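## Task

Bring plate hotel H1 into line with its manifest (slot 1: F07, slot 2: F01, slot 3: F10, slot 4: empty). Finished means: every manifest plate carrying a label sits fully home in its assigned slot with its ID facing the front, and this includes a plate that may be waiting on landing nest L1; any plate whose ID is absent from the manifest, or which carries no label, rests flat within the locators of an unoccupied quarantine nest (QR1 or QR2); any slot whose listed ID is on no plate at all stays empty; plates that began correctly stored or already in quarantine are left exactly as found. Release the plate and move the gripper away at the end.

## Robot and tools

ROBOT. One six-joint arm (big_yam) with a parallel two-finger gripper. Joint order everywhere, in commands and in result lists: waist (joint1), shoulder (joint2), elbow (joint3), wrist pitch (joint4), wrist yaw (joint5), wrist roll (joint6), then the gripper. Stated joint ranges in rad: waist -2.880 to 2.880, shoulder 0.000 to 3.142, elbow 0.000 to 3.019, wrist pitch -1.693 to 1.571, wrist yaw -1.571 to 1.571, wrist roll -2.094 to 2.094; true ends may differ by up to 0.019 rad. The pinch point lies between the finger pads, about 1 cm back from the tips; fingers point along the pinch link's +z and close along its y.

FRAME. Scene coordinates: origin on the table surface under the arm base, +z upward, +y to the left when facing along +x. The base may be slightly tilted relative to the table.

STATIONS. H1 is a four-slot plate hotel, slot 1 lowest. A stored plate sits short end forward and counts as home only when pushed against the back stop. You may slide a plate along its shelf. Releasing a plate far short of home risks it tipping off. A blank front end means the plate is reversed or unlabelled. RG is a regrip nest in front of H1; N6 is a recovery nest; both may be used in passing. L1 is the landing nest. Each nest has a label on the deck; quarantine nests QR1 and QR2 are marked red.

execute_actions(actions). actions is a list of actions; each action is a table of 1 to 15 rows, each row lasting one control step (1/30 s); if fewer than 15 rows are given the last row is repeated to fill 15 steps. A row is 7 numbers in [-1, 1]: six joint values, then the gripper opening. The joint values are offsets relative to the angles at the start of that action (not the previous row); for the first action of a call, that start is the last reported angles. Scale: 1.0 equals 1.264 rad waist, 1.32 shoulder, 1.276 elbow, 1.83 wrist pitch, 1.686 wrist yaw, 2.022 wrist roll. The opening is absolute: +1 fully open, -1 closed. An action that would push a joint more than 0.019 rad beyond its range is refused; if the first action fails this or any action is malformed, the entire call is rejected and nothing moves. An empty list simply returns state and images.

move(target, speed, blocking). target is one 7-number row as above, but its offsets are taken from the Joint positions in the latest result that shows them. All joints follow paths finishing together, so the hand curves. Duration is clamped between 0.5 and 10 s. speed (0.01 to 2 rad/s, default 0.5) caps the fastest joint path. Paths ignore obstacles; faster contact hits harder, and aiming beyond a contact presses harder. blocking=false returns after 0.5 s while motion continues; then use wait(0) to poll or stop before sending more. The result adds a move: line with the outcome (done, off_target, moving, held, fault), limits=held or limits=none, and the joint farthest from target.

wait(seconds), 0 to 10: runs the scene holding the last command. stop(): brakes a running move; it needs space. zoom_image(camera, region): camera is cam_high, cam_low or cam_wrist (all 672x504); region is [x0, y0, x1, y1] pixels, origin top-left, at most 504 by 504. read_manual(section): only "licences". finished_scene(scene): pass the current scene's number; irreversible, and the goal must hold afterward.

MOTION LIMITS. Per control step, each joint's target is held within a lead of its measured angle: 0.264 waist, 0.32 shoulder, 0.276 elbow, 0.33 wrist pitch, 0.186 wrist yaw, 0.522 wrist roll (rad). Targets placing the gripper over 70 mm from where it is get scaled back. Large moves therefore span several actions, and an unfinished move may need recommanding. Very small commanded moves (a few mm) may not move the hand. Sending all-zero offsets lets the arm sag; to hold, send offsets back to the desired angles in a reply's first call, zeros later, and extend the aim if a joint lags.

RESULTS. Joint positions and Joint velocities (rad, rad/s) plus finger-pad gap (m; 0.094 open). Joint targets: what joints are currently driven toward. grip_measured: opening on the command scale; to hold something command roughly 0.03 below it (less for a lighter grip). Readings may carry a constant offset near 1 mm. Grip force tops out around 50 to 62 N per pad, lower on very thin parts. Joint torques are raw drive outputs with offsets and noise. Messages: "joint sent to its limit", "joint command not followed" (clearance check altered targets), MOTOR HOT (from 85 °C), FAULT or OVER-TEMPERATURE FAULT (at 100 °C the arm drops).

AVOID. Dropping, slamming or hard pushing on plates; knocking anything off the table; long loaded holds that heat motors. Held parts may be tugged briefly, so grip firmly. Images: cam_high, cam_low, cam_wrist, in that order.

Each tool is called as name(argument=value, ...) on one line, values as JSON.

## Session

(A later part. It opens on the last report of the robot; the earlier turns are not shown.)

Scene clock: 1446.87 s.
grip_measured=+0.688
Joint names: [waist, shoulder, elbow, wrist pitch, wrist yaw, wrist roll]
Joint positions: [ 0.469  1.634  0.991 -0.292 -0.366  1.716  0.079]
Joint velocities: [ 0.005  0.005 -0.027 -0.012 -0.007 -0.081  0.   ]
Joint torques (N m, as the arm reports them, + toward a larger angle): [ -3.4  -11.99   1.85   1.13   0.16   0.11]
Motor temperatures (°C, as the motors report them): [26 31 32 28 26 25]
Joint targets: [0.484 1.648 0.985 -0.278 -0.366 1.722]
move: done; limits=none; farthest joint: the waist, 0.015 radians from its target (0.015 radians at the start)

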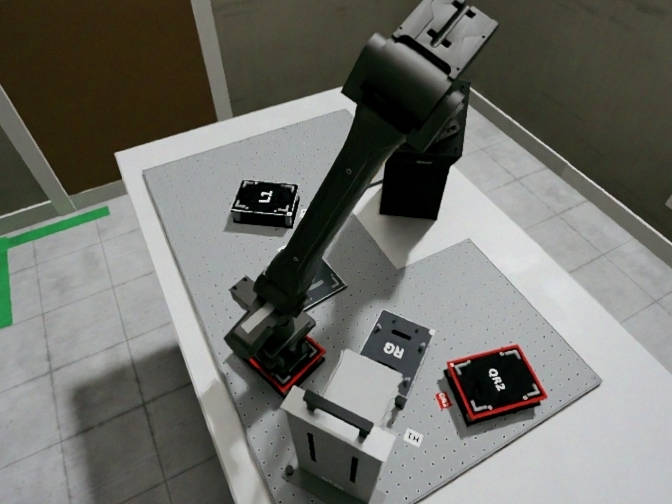

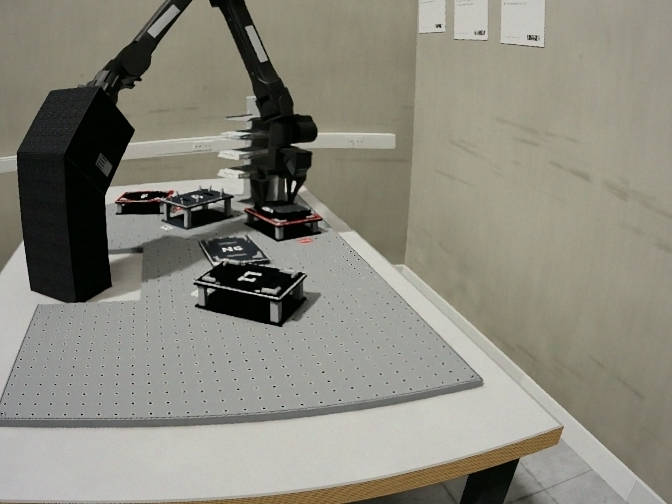

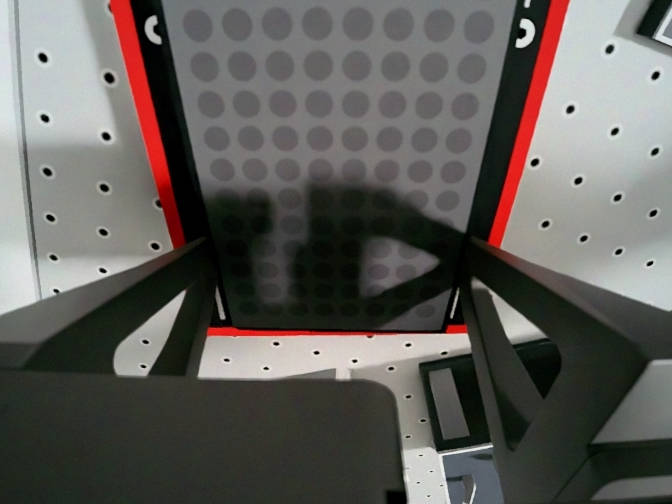

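move(target=[0.0100, -0.0170, -0.0047, 0.0060, 0.0, 0.0030, 0.645], speed=0.03)

move(target=[0.0140, -0.0060, -0.0047, 0.0060, 0.0, 0.0030, 0.645], speed=0.03)

Scene clock: 1470.07 s.
grip_measured=+0.688
Joint names: [waist, shoulder, elbow, wrist pitch, wrist yaw, wrist roll]
Joint positions: [ 0.469  1.633  0.991 -0.292 -0.366  1.718  0.079]
Joint velocities: [-0.015 -0.005  0.017 -0.012 -0.007 -0.037 -0.001]
Joint torques (N m, as the arm reports them, + toward a larger angle): [ -3.37 -14.99   1.63   0.94   0.13   0.09]
Motor temperatures (°C, as the motors report them): [26 30 32 28 26 25]
Joint targets: [0.482 1.612 0.985 -0.281 -0.366 1.722]
move: off_target; limits=none; farthest joint: the shoulder, 0.021 radians from its target (0.023 radians at the start)

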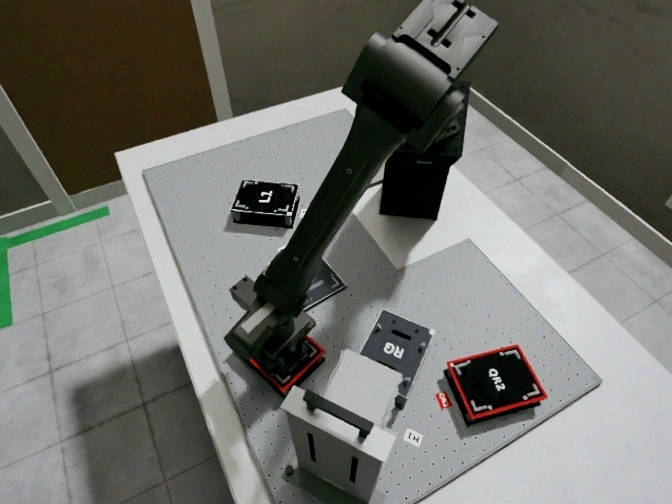

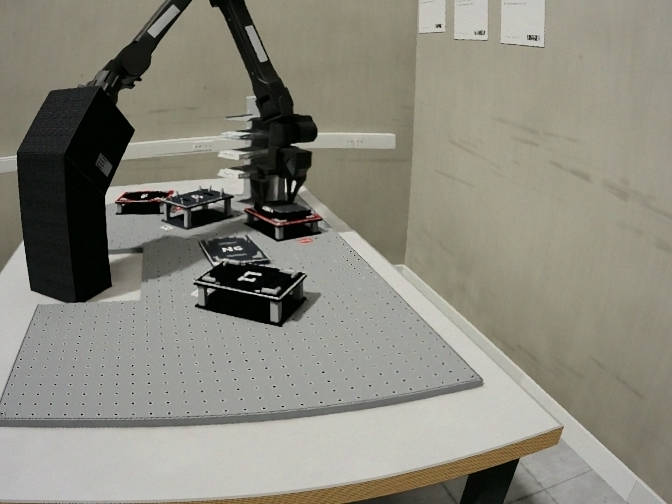

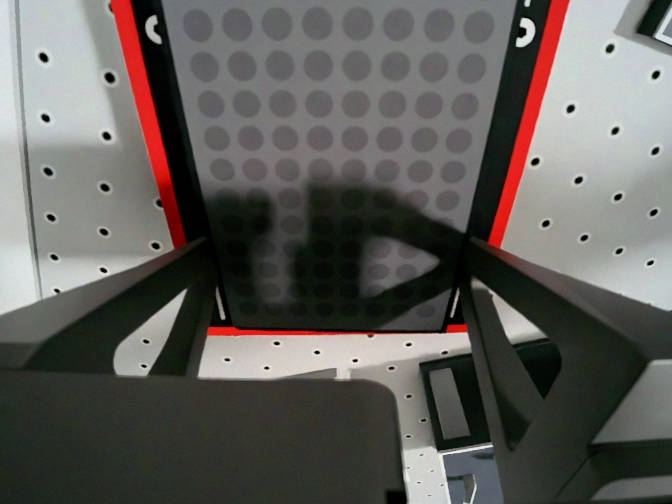

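Scene clock: 1470.87 s.
grip_measured=+0.688
Joint names: [waist, shoulder, elbow, wrist pitch, wrist yaw, wrist roll]
Joint positions: [ 0.47   1.633  0.991 -0.292 -0.365  1.718  0.079]
Joint velocities: [ 0.005 -0.005  0.007  0.002 -0.037  0.066  0.001]
Joint torques (N m, as the arm reports them, + toward a larger angle): [ -3.25 -13.53   1.7    0.93   0.12   0.07]
Motor temperatures (°C, as the motors report them): [26 30 32 28 26 25]
Joint targets: [0.487 1.625 0.985 -0.281 -0.366 1.723]
move: done; limits=none; farthest joint: the waist, 0.017 radians from its target (0.017 radians at the start)

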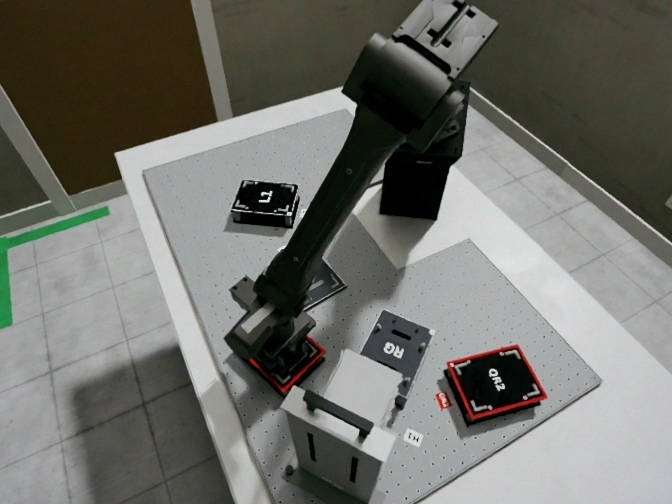

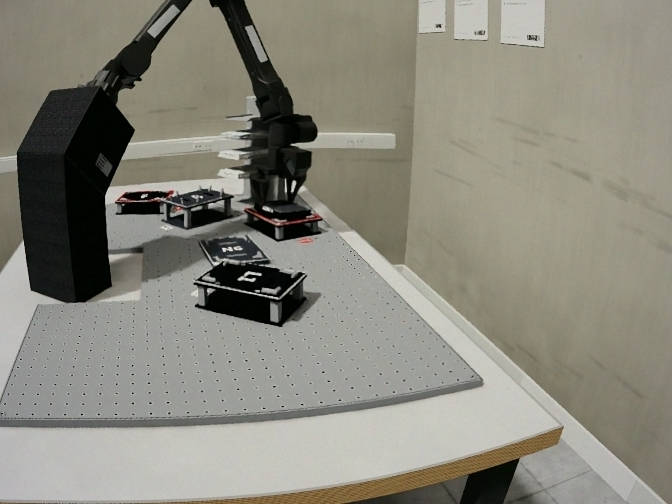

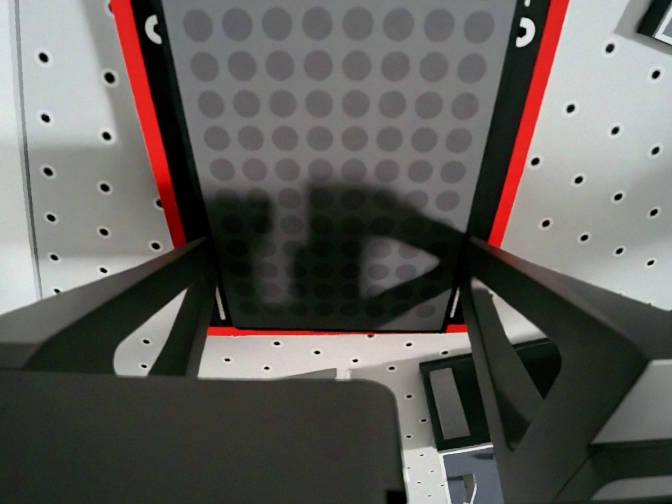

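move(target=[0.0100, -0.0205, -0.0047, 0.0060, 0.0, 0.0025, 0.645], speed=0.05)

move(target=[0.0162, -0.0060, -0.0047, 0.0060, 0.0, 0.0025, 0.645], speed=0.05)

Scene clock: 1481.00 s.
grip_measured=+0.688
Joint names: [waist, shoulder, elbow, wrist pitch, wrist yaw, wrist roll]
Joint positions: [ 0.47   1.63   0.99  -0.292 -0.364  1.718  0.079]
Joint velocities: [-0.005 -0.015 -0.002 -0.017 -0.081  0.022 -0.001]
Joint torques (N m, as the arm reports them, + toward a larger angle): [ -3.45 -14.83   1.79   0.94   0.07   0.08]
Motor temperatures (°C, as the motors report them): [26 31 31 28 26 25]
Joint targets: [0.483 1.606 0.986 -0.281 -0.365 1.723]
move: off_target; limits=none; farthest joint: the shoulder, 0.024 radians from its target (0.027 radians at the start)

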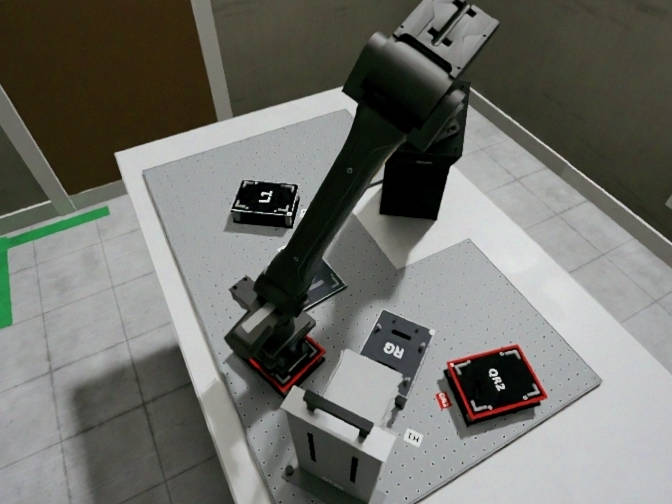

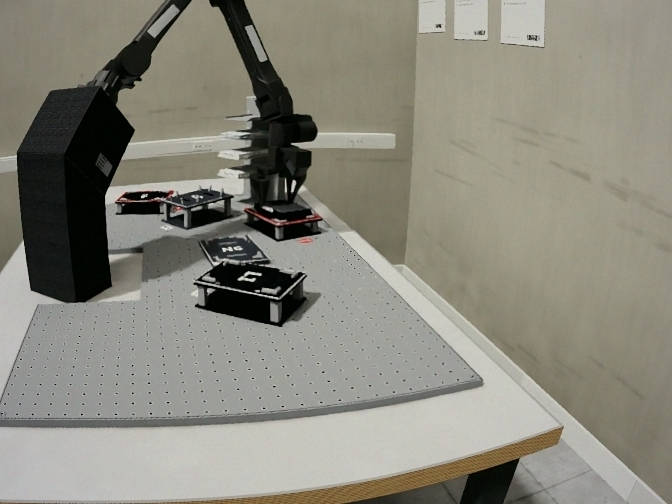

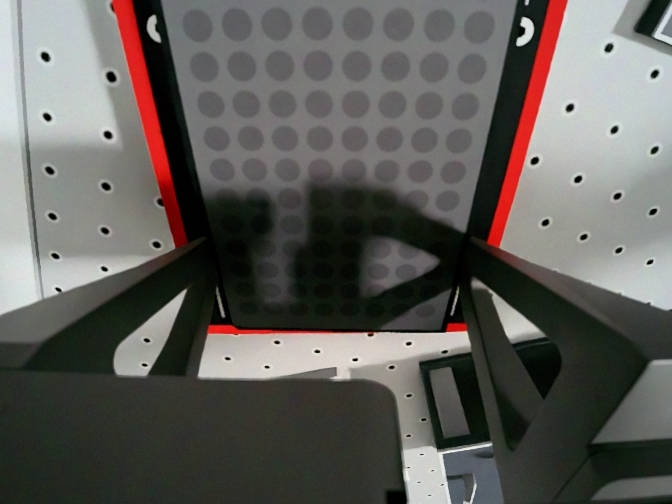

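Scene clock: 1481.70 s.
grip_measured=+0.688
Joint names: [waist, shoulder, elbow, wrist pitch, wrist yaw, wrist roll]
Joint positions: [ 0.471  1.63   0.99  -0.292 -0.361  1.719  0.079]
Joint velocities: [-0.015 -0.024 -0.017 -0.002  0.022  0.081 -0.   ]
Joint torques (N m, as the arm reports them, + toward a larger angle): [ -2.9  -13.53   1.69   0.95   0.     0.11]
Motor temperatures (°C, as the motors report them): [26 31 31 28 26 25]
Joint targets: [0.490 1.622 0.984 -0.281 -0.364 1.724]
move: done; limits=none; farthest joint: the waist, 0.019 radians from its target (0.021 radians at the start)

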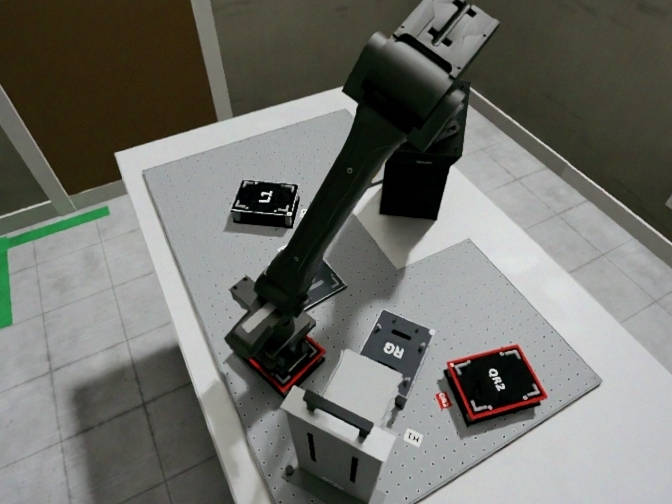

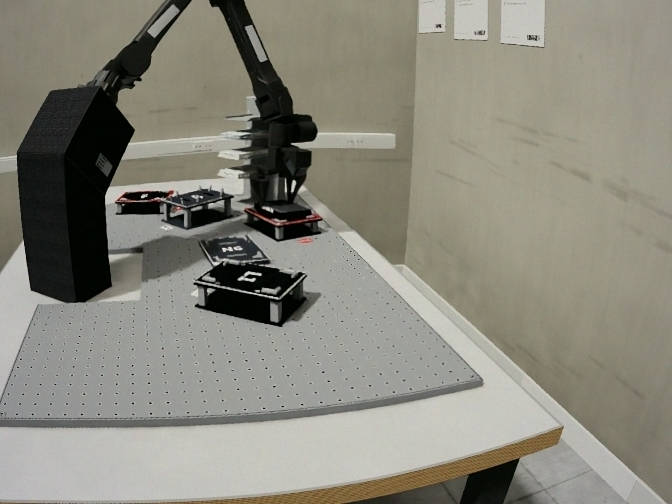

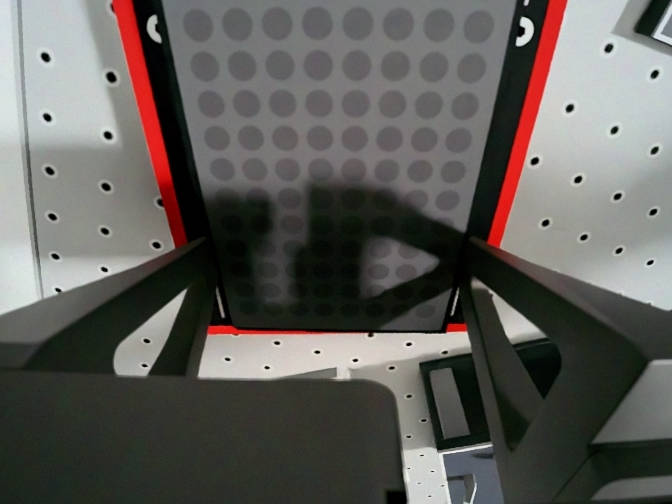

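move(target=[0.0, 0.0100, -0.0040, 0.0050, 0.0, 0.0, 0.645], speed=0.03)

Scene clock: 1487.80 s.
grip_measured=+0.688
Joint names: [waist, shoulder, elbow, wrist pitch, wrist yaw, wrist roll]
Joint positions: [ 0.471  1.633  0.99  -0.292 -0.36   1.719  0.079]
Joint velocities: [ 0.015  0.005 -0.017 -0.002  0.007  0.007 -0.001]
Joint torques (N m, as the arm reports them, + toward a larger angle): [ -4.51 -12.33   1.79   0.77   0.09   0.05]
Motor temperatures (°C, as the motors report them): [26 31 31 28 26 25]
Joint targets: [0.471 1.643 0.985 -0.283 -0.361 1.719]
move: done; limits=none; farthest joint: the shoulder, 0.011 radians from its target (0.013 radians at the start)

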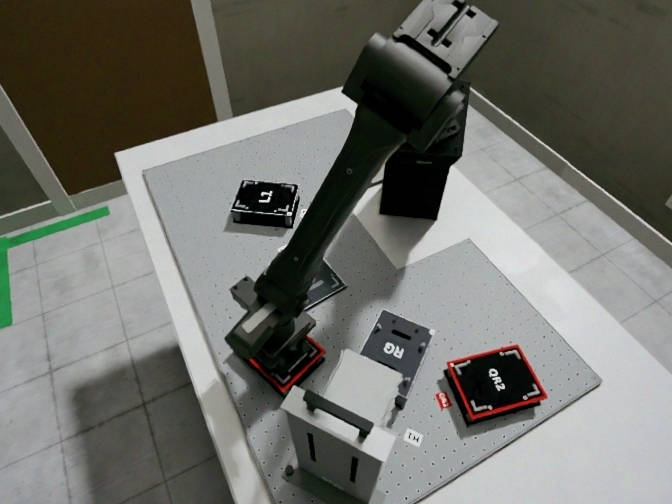

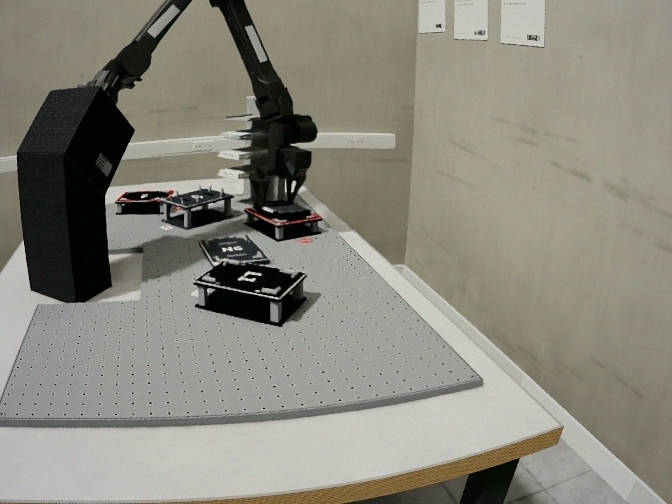

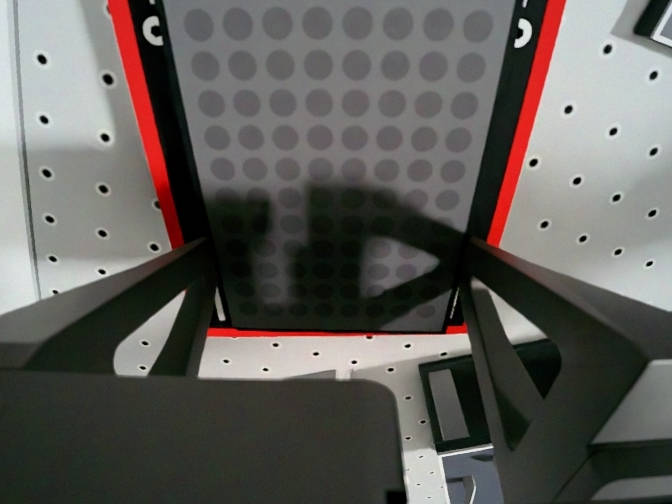

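Now open the gripper slowly while holding the arm.

execute_actions(actions=[[[0,0,-0.003,0.004,0,0,0.66],[0,0,-0.003,0.004,0,0,0.68],[0,0,-0.003,0.004,0,0,0.70],[0,0,-0.003,0.004,0,0,0.72],[0,0,-0.003,0.004,0,0,0.74],[0,0,-0.003,0.004,0,0,0.77],[0,0,-0.003,0.004,0,0,0.80],[0,0,-0.003,0.004,0,0,0.84],[0,0,-0.003,0.004,0,0,0.88],[0,0,-0.003,0.004,0,0,0.92],[0,0,-0.003,0.004,0,0,0.96],[0,0,-0.003,0.004,0,0,1.0]]])

Scene clock: 1495.20 s.
grip_measured=+1.000
Joint names: [waist, shoulder, elbow, wrist pitch, wrist yaw, wrist roll]
Joint positions: [ 0.471  1.633  0.99  -0.292 -0.36   1.719  0.094]
Joint velocities: [ 0.005  0.005 -0.007 -0.007 -0.066 -0.022  0.   ]
Joint torques (N m, as the arm reports them, + toward a larger angle): [ -4.17 -13.08   1.91   0.74   0.14   0.06]
Motor temperatures (°C, as the motors report them): [26 31 31 28 26 25]
Joint targets: [0.471 1.633 0.986 -0.285 -0.360 1.719]

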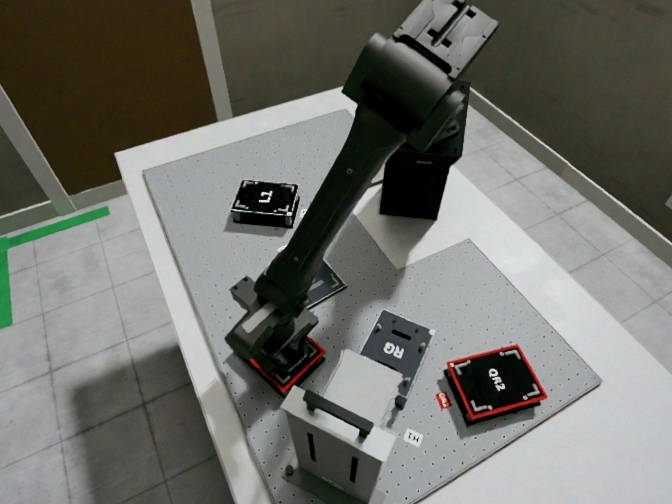

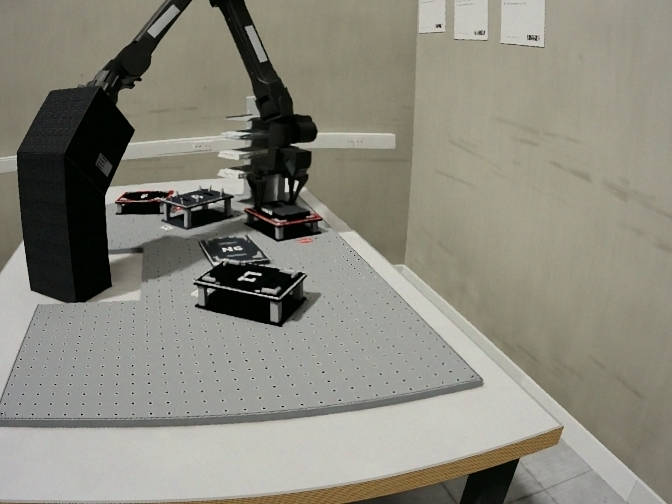

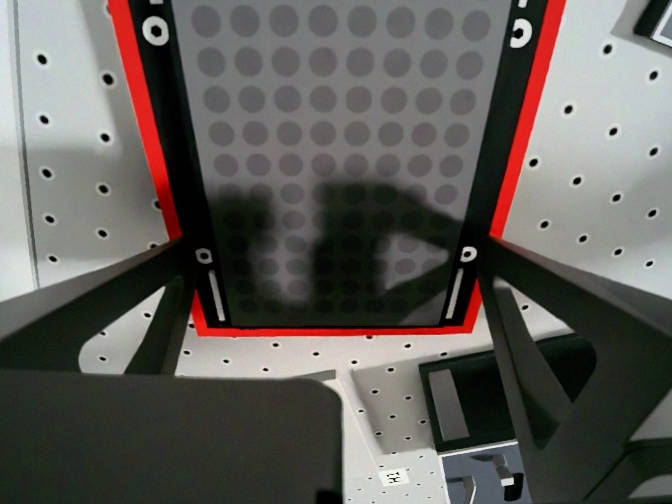

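move(target=[-0.0688, -0.1760, -0.0353, -0.1153, -0.0285, -0.0381, 1.0], speed=0.15)

Scene clock: 1504.00 s.
grip_measured=+1.000
Joint names: [waist, shoulder, elbow, wrist pitch, wrist yaw, wrist roll]
Joint positions: [ 0.396  1.411  0.953 -0.493 -0.406  1.651  0.094]
Joint velocities: [ 0.005  0.005 -0.022 -0.007  0.037  0.007  0.   ]
Joint torques (N m, as the arm reports them, + toward a larger angle): [ -4.82 -12.83   3.04   0.12   0.01  -0.04]
Motor temperatures (°C, as the motors report them): [26 31 31 28 26 25]
Joint targets: [0.384 1.400 0.945 -0.504 -0.409 1.643]
move: done; limits=none; farthest joint: the waist, 0.012 radians from its target (0.087 radians at the start)

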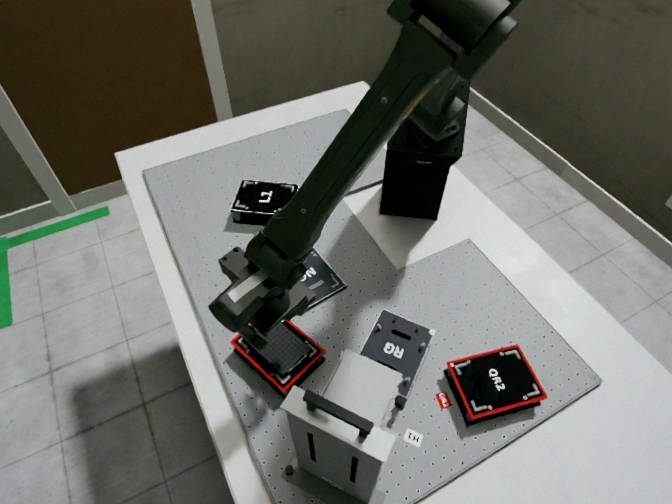

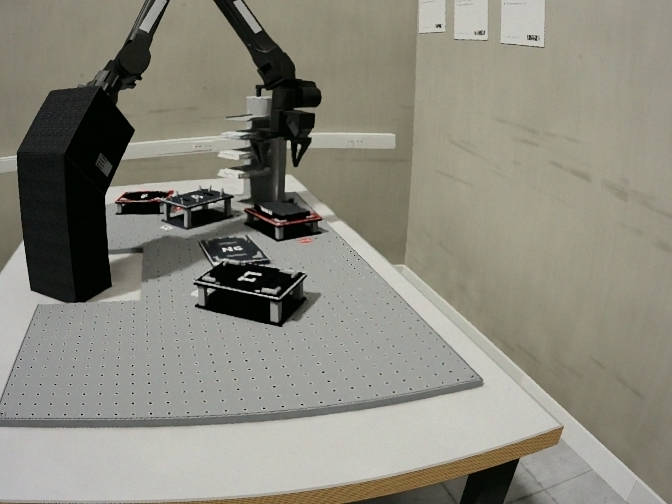

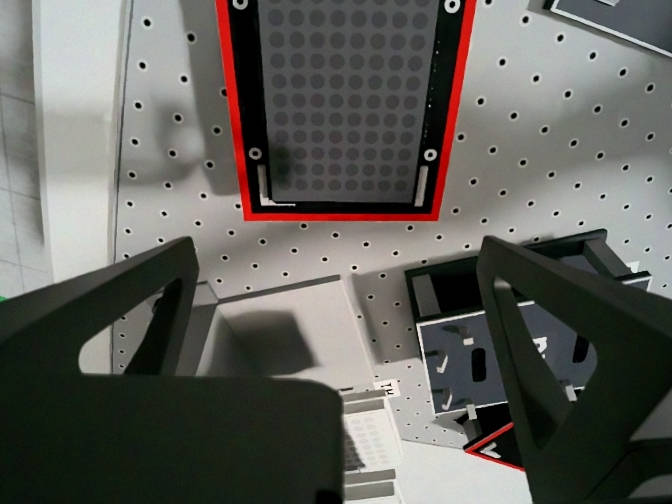

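zoom_image(camera="cam_low", region=[235, 185, 335, 250])

zoom_image(camera="cam_high", region=[215, 300, 345, 400])

zoom_image(camera="cam_wrist", region=[210, 0, 490, 230])

Region (235, 185, 335, 250) of cam_low's 672x504 image, scaled by 5.040, with more detail than that image has; it fills the top 328 rows of this view, and the rest is white.

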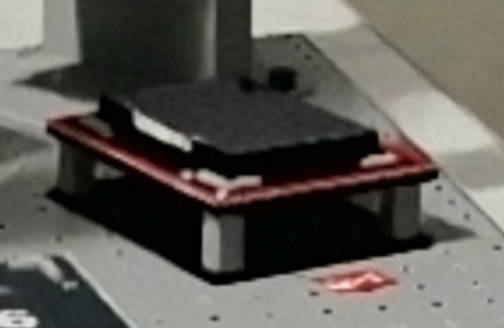

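Region (215, 300, 345, 400) of cam_high's 672x504 image, scaled by 3.877, with more detail than that image has; it fills the top 388 rows of this view, and the rest is white.

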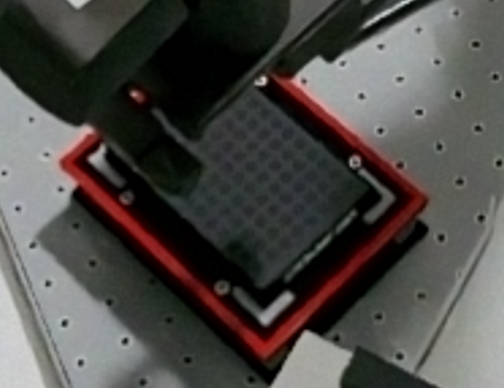

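Region (210, 0, 490, 230) of cam_wrist's 672x504 image, scaled by 1.800, with more detail than that image has; it fills the top 414 rows of this view, and the rest is white.

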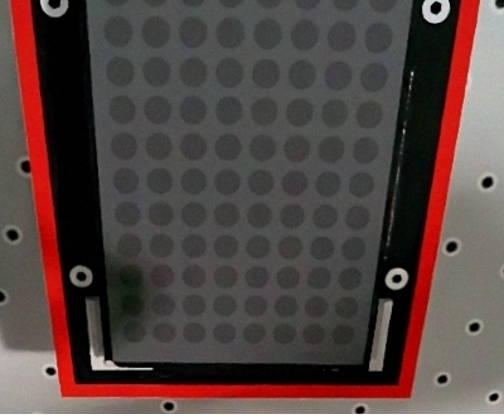

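move(target=[0.0, 0.0371, -0.489, 0.9585, 0.3998, -0.7221, 1.0], speed=0.6)

Scene clock: 1627.73 s.
grip_measured=+1.000
Joint names: [waist, shoulder, elbow, wrist pitch, wrist yaw, wrist roll]
Joint positions: [0.396 1.45  0.334 1.242 0.265 0.2   0.094]
Joint velocities: [-0.005 -0.005 -0.012  0.002  0.022  0.022  0.   ]
Joint torques (N m, as the arm reports them, + toward a larger angle): [-2.82 -7.43 -0.42  2.78  0.53 -0.03]
Motor temperatures (°C, as the motors report them): [26 31 31 28 26 25]
Joint targets: [0.396 1.460 0.329 1.261 0.268 0.191]
move: done; limits=none; farthest joint: the wrist pitch, 0.019 radians from its target (1.754 radians at the start)

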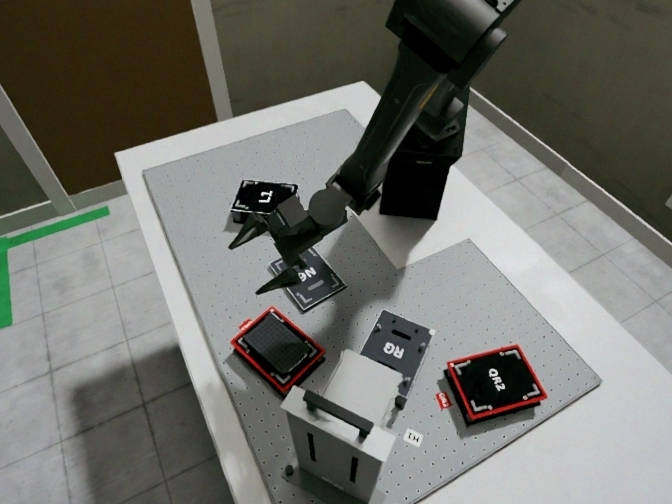

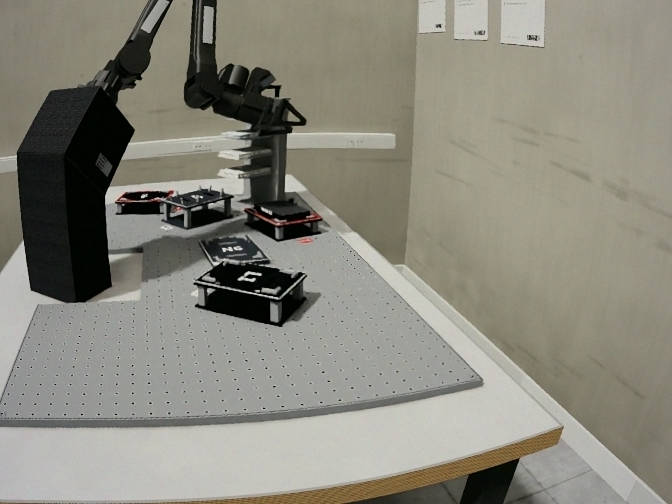

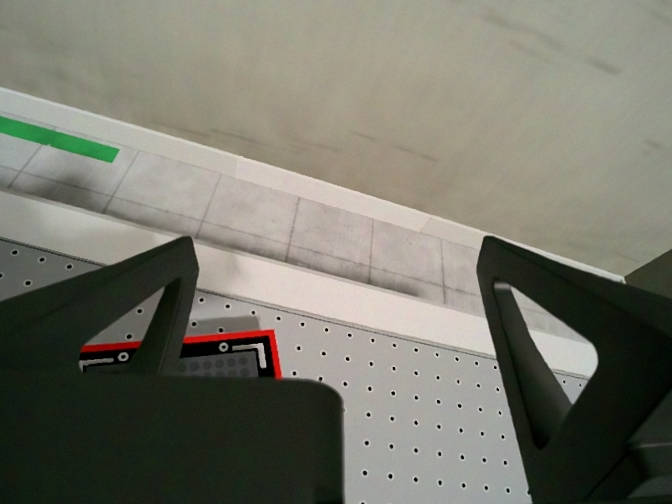

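zoom_image(camera="cam_high", region=[220, 295, 340, 400])

Region (220, 295, 340, 400) of cam_high's 672x504 image, scaled by 4.200, with more detail than that image has; it fills the top 441 rows of this view, and the rest is white.

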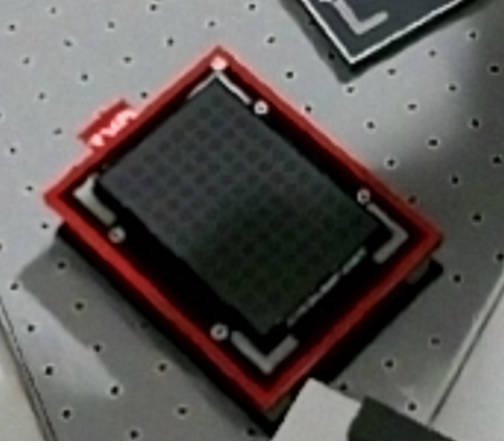

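move(target=[0.5150, 0.1242, -0.004, 0.0678, 0.0018, -0.004, 1.0], speed=0.3)

Scene clock: 1640.43 s.
grip_measured=+1.000
Joint names: [waist, shoulder, elbow, wrist pitch, wrist yaw, wrist roll]
Joint positions: [1.043 1.605 0.334 1.346 0.266 0.199 0.094]
Joint velocities: [-0.005  0.005  0.012  0.002  0.022 -0.022  0.   ]
Joint torques (N m, as the arm reports them, + toward a larger angle): [ 1.49 -8.64 -2.74  2.98  0.28 -0.02]
Motor temperatures (°C, as the motors report them): [26 30 31 28 26 25]
Joint targets: [1.047 1.614 0.329 1.366 0.268 0.191]
move: done; limits=none; farthest joint: the wrist pitch, 0.020 radians from its target (0.124 radians at the start)

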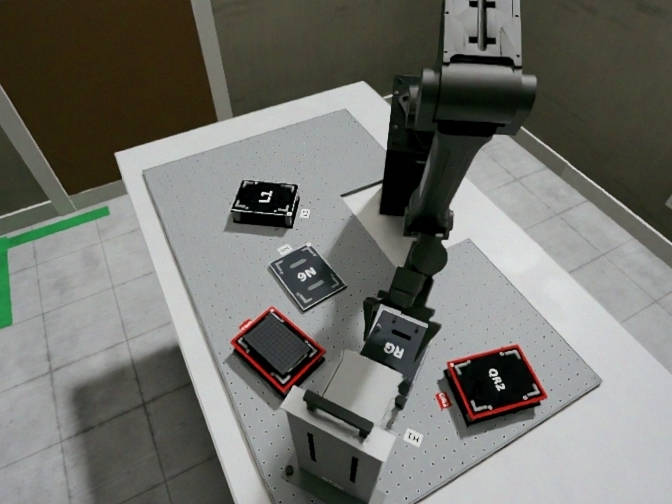

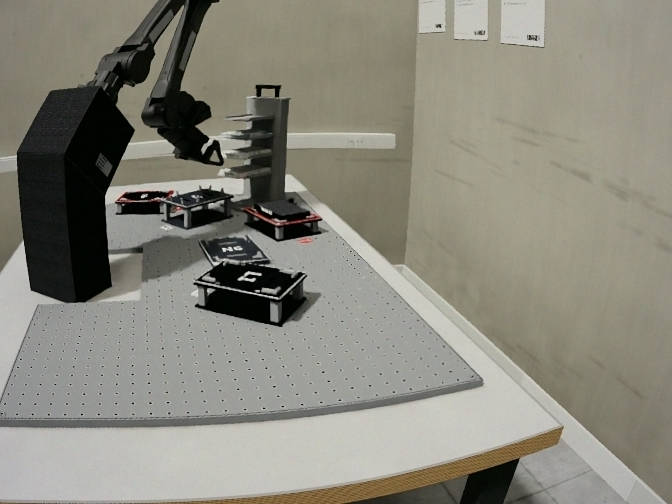

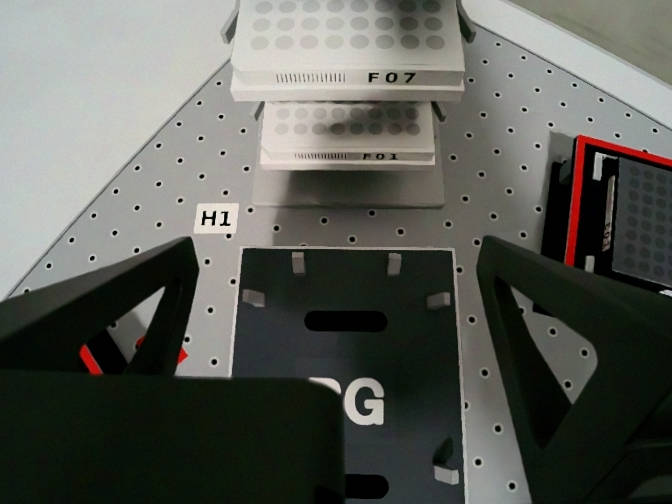

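zoom_image(camera="cam_wrist", region=[200, 0, 500, 220])

zoom_image(camera="cam_low", region=[140, 80, 300, 220])

Region (200, 0, 500, 220) of cam_wrist's 672x504 image, scaled by 1.680, with more detail than that image has; it fills the top 370 rows of this view, and the rest is white.

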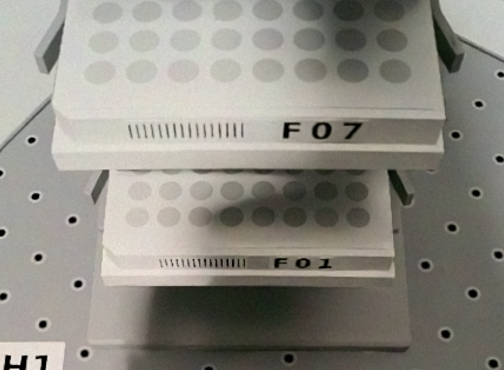

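Region (140, 80, 300, 220) of cam_low's 672x504 image, scaled by 3.150, with more detail than that image has; it fills the top 441 rows of this view, and the rest is white.

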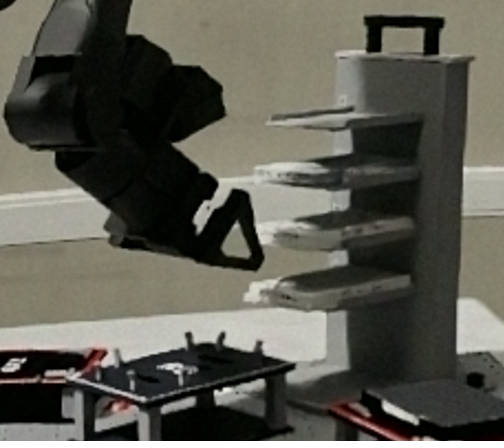

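move(target=[-0.0437, -0.0736, 0.0750, -0.0929, -0.0178, -0.0099, 1.0], speed=0.12)

Scene clock: 1717.10 s.
grip_measured=+1.000
Joint names: [waist, shoulder, elbow, wrist pitch, wrist yaw, wrist roll]
Joint positions: [0.997 1.521 0.423 1.186 0.238 0.187 0.094]
Joint velocities: [-0.005  0.015 -0.012  0.012 -0.007 -0.007  0.   ]
Joint torques (N m, as the arm reports them, + toward a larger angle): [ -0.95 -11.06  -0.39   1.72   0.07  -0.06]
Motor temperatures (°C, as the motors report them): [26 30 31 28 26 25]
Joint targets: [0.988 1.508 0.430 1.176 0.236 0.179]
move: done; limits=none; farthest joint: the shoulder, 0.013 radians from its target (0.097 radians at the start)

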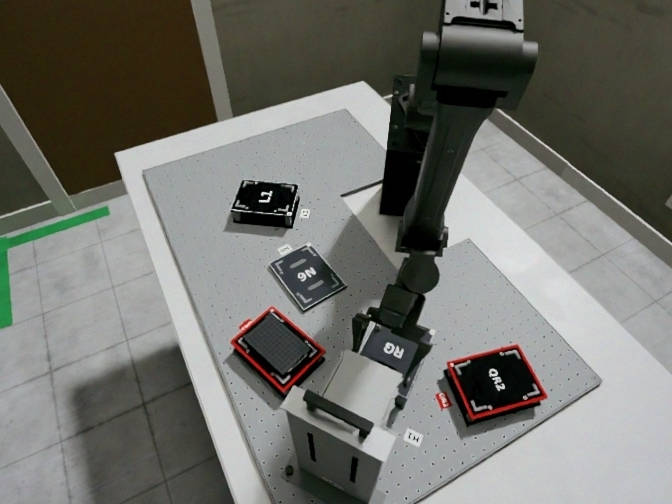

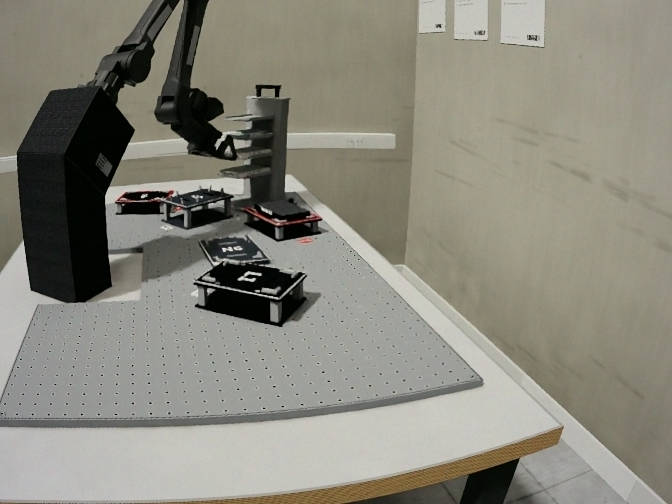

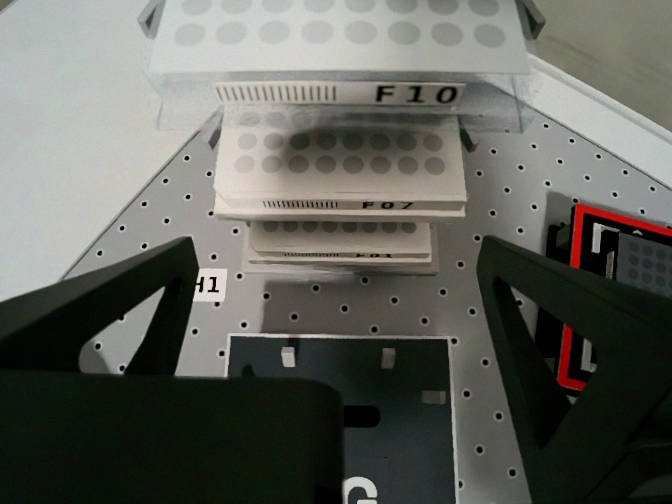

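zoom_image(camera="cam_wrist", region=[130, 0, 550, 290])

zoom_image(camera="cam_wrist", region=[190, 100, 490, 280])

zoom_image(camera="cam_low", region=[170, 90, 300, 200])

Region (130, 0, 550, 290) of cam_wrist's 672x504 image, scaled by 1.200, with more detail than that image has; it fills the top 348 rows of this view, and the rest is white.

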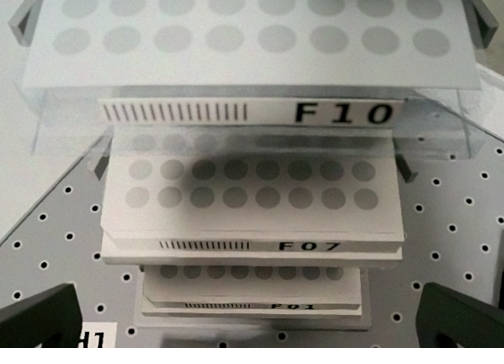

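Region (190, 100, 490, 280) of cam_wrist's 672x504 image, scaled by 1.680, with more detail than that image has; it fills the top 302 rows of this view, and the rest is white.

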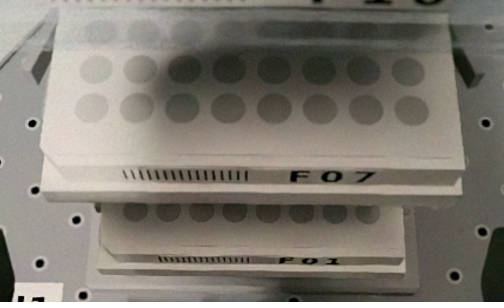

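Region (170, 90, 300, 200) of cam_low's 672x504 image, scaled by 3.877, with more detail than that image has; it fills the top 426 rows of this view, and the rest is white.

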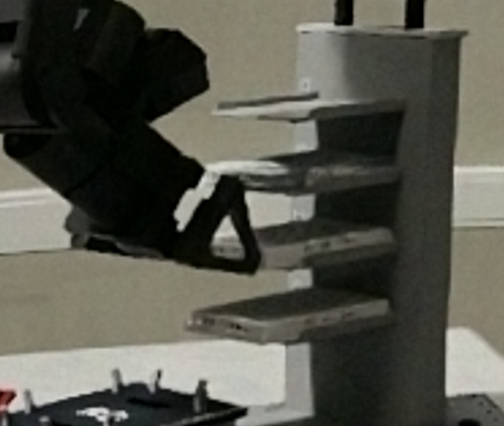

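move(target=[-0.0261, -0.0192, 0.0527, -0.0454, -0.0153, -0.004, 1.0], speed=0.06)

Scene clock: 1748.67 s.
grip_measured=+1.000
Joint names: [waist, shoulder, elbow, wrist pitch, wrist yaw, wrist roll]
Joint positions: [0.974 1.511 0.484 1.113 0.216 0.187 0.094]
Joint velocities: [-0.015  0.015  0.012 -0.002  0.007  0.022  0.   ]
Joint torques (N m, as the arm reports them, + toward a larger angle): [ -0.88 -12.09   0.16   1.63   0.04  -0.03]
Motor temperatures (°C, as the motors report them): [26 30 30 28 26 25]
Joint targets: [0.964 1.495 0.491 1.103 0.213 0.179]
move: done; limits=none; farthest joint: the shoulder, 0.015 radians from its target (0.025 radians at the start)

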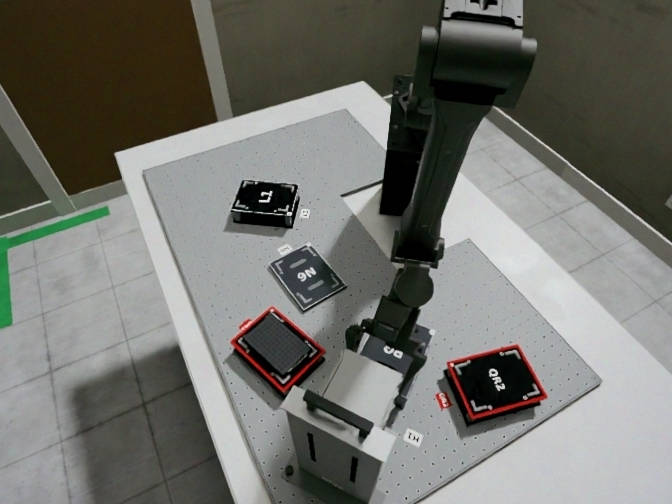

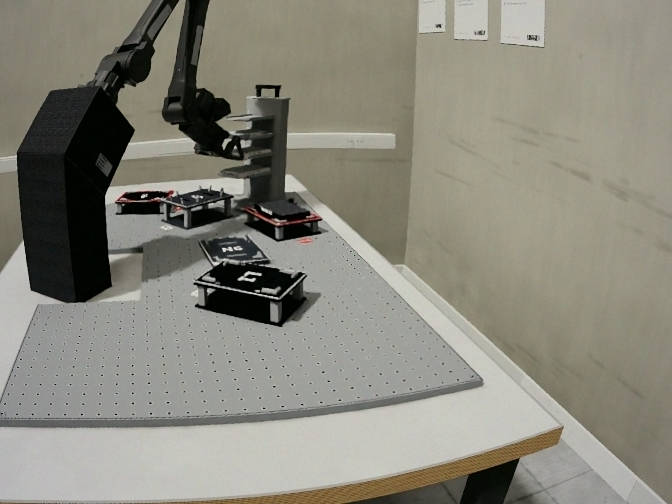

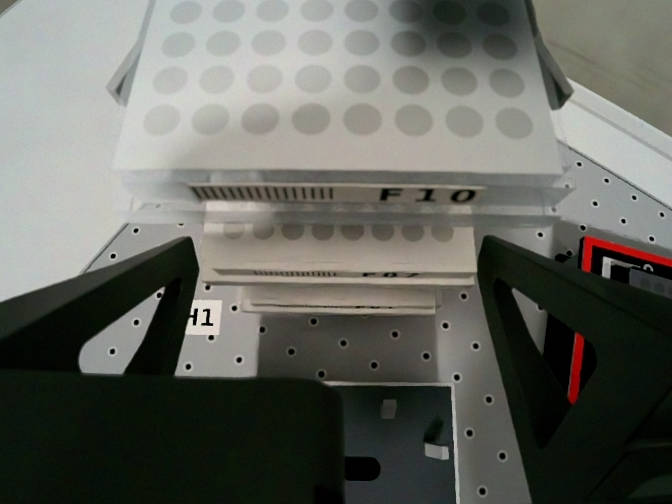

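zoom_image(camera="cam_wrist", region=[150, 180, 530, 320])

zoom_image(camera="cam_low", region=[180, 100, 290, 190])

Region (150, 180, 530, 320) of cam_wrist's 672x504 image, scaled by 1.326, with more detail than that image has; it fills the top 186 rows of this view, and the rest is white.

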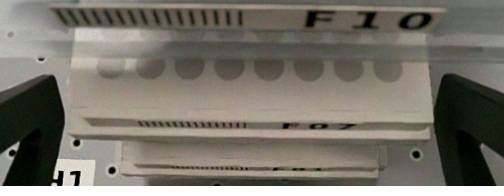

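Region (180, 100, 290, 190) of cam_low's 672x504 image, scaled by 4.582, with more detail than that image has; it fills the top 412 rows of this view, and the rest is white.

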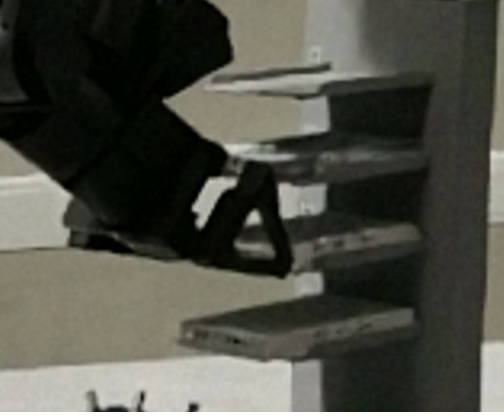

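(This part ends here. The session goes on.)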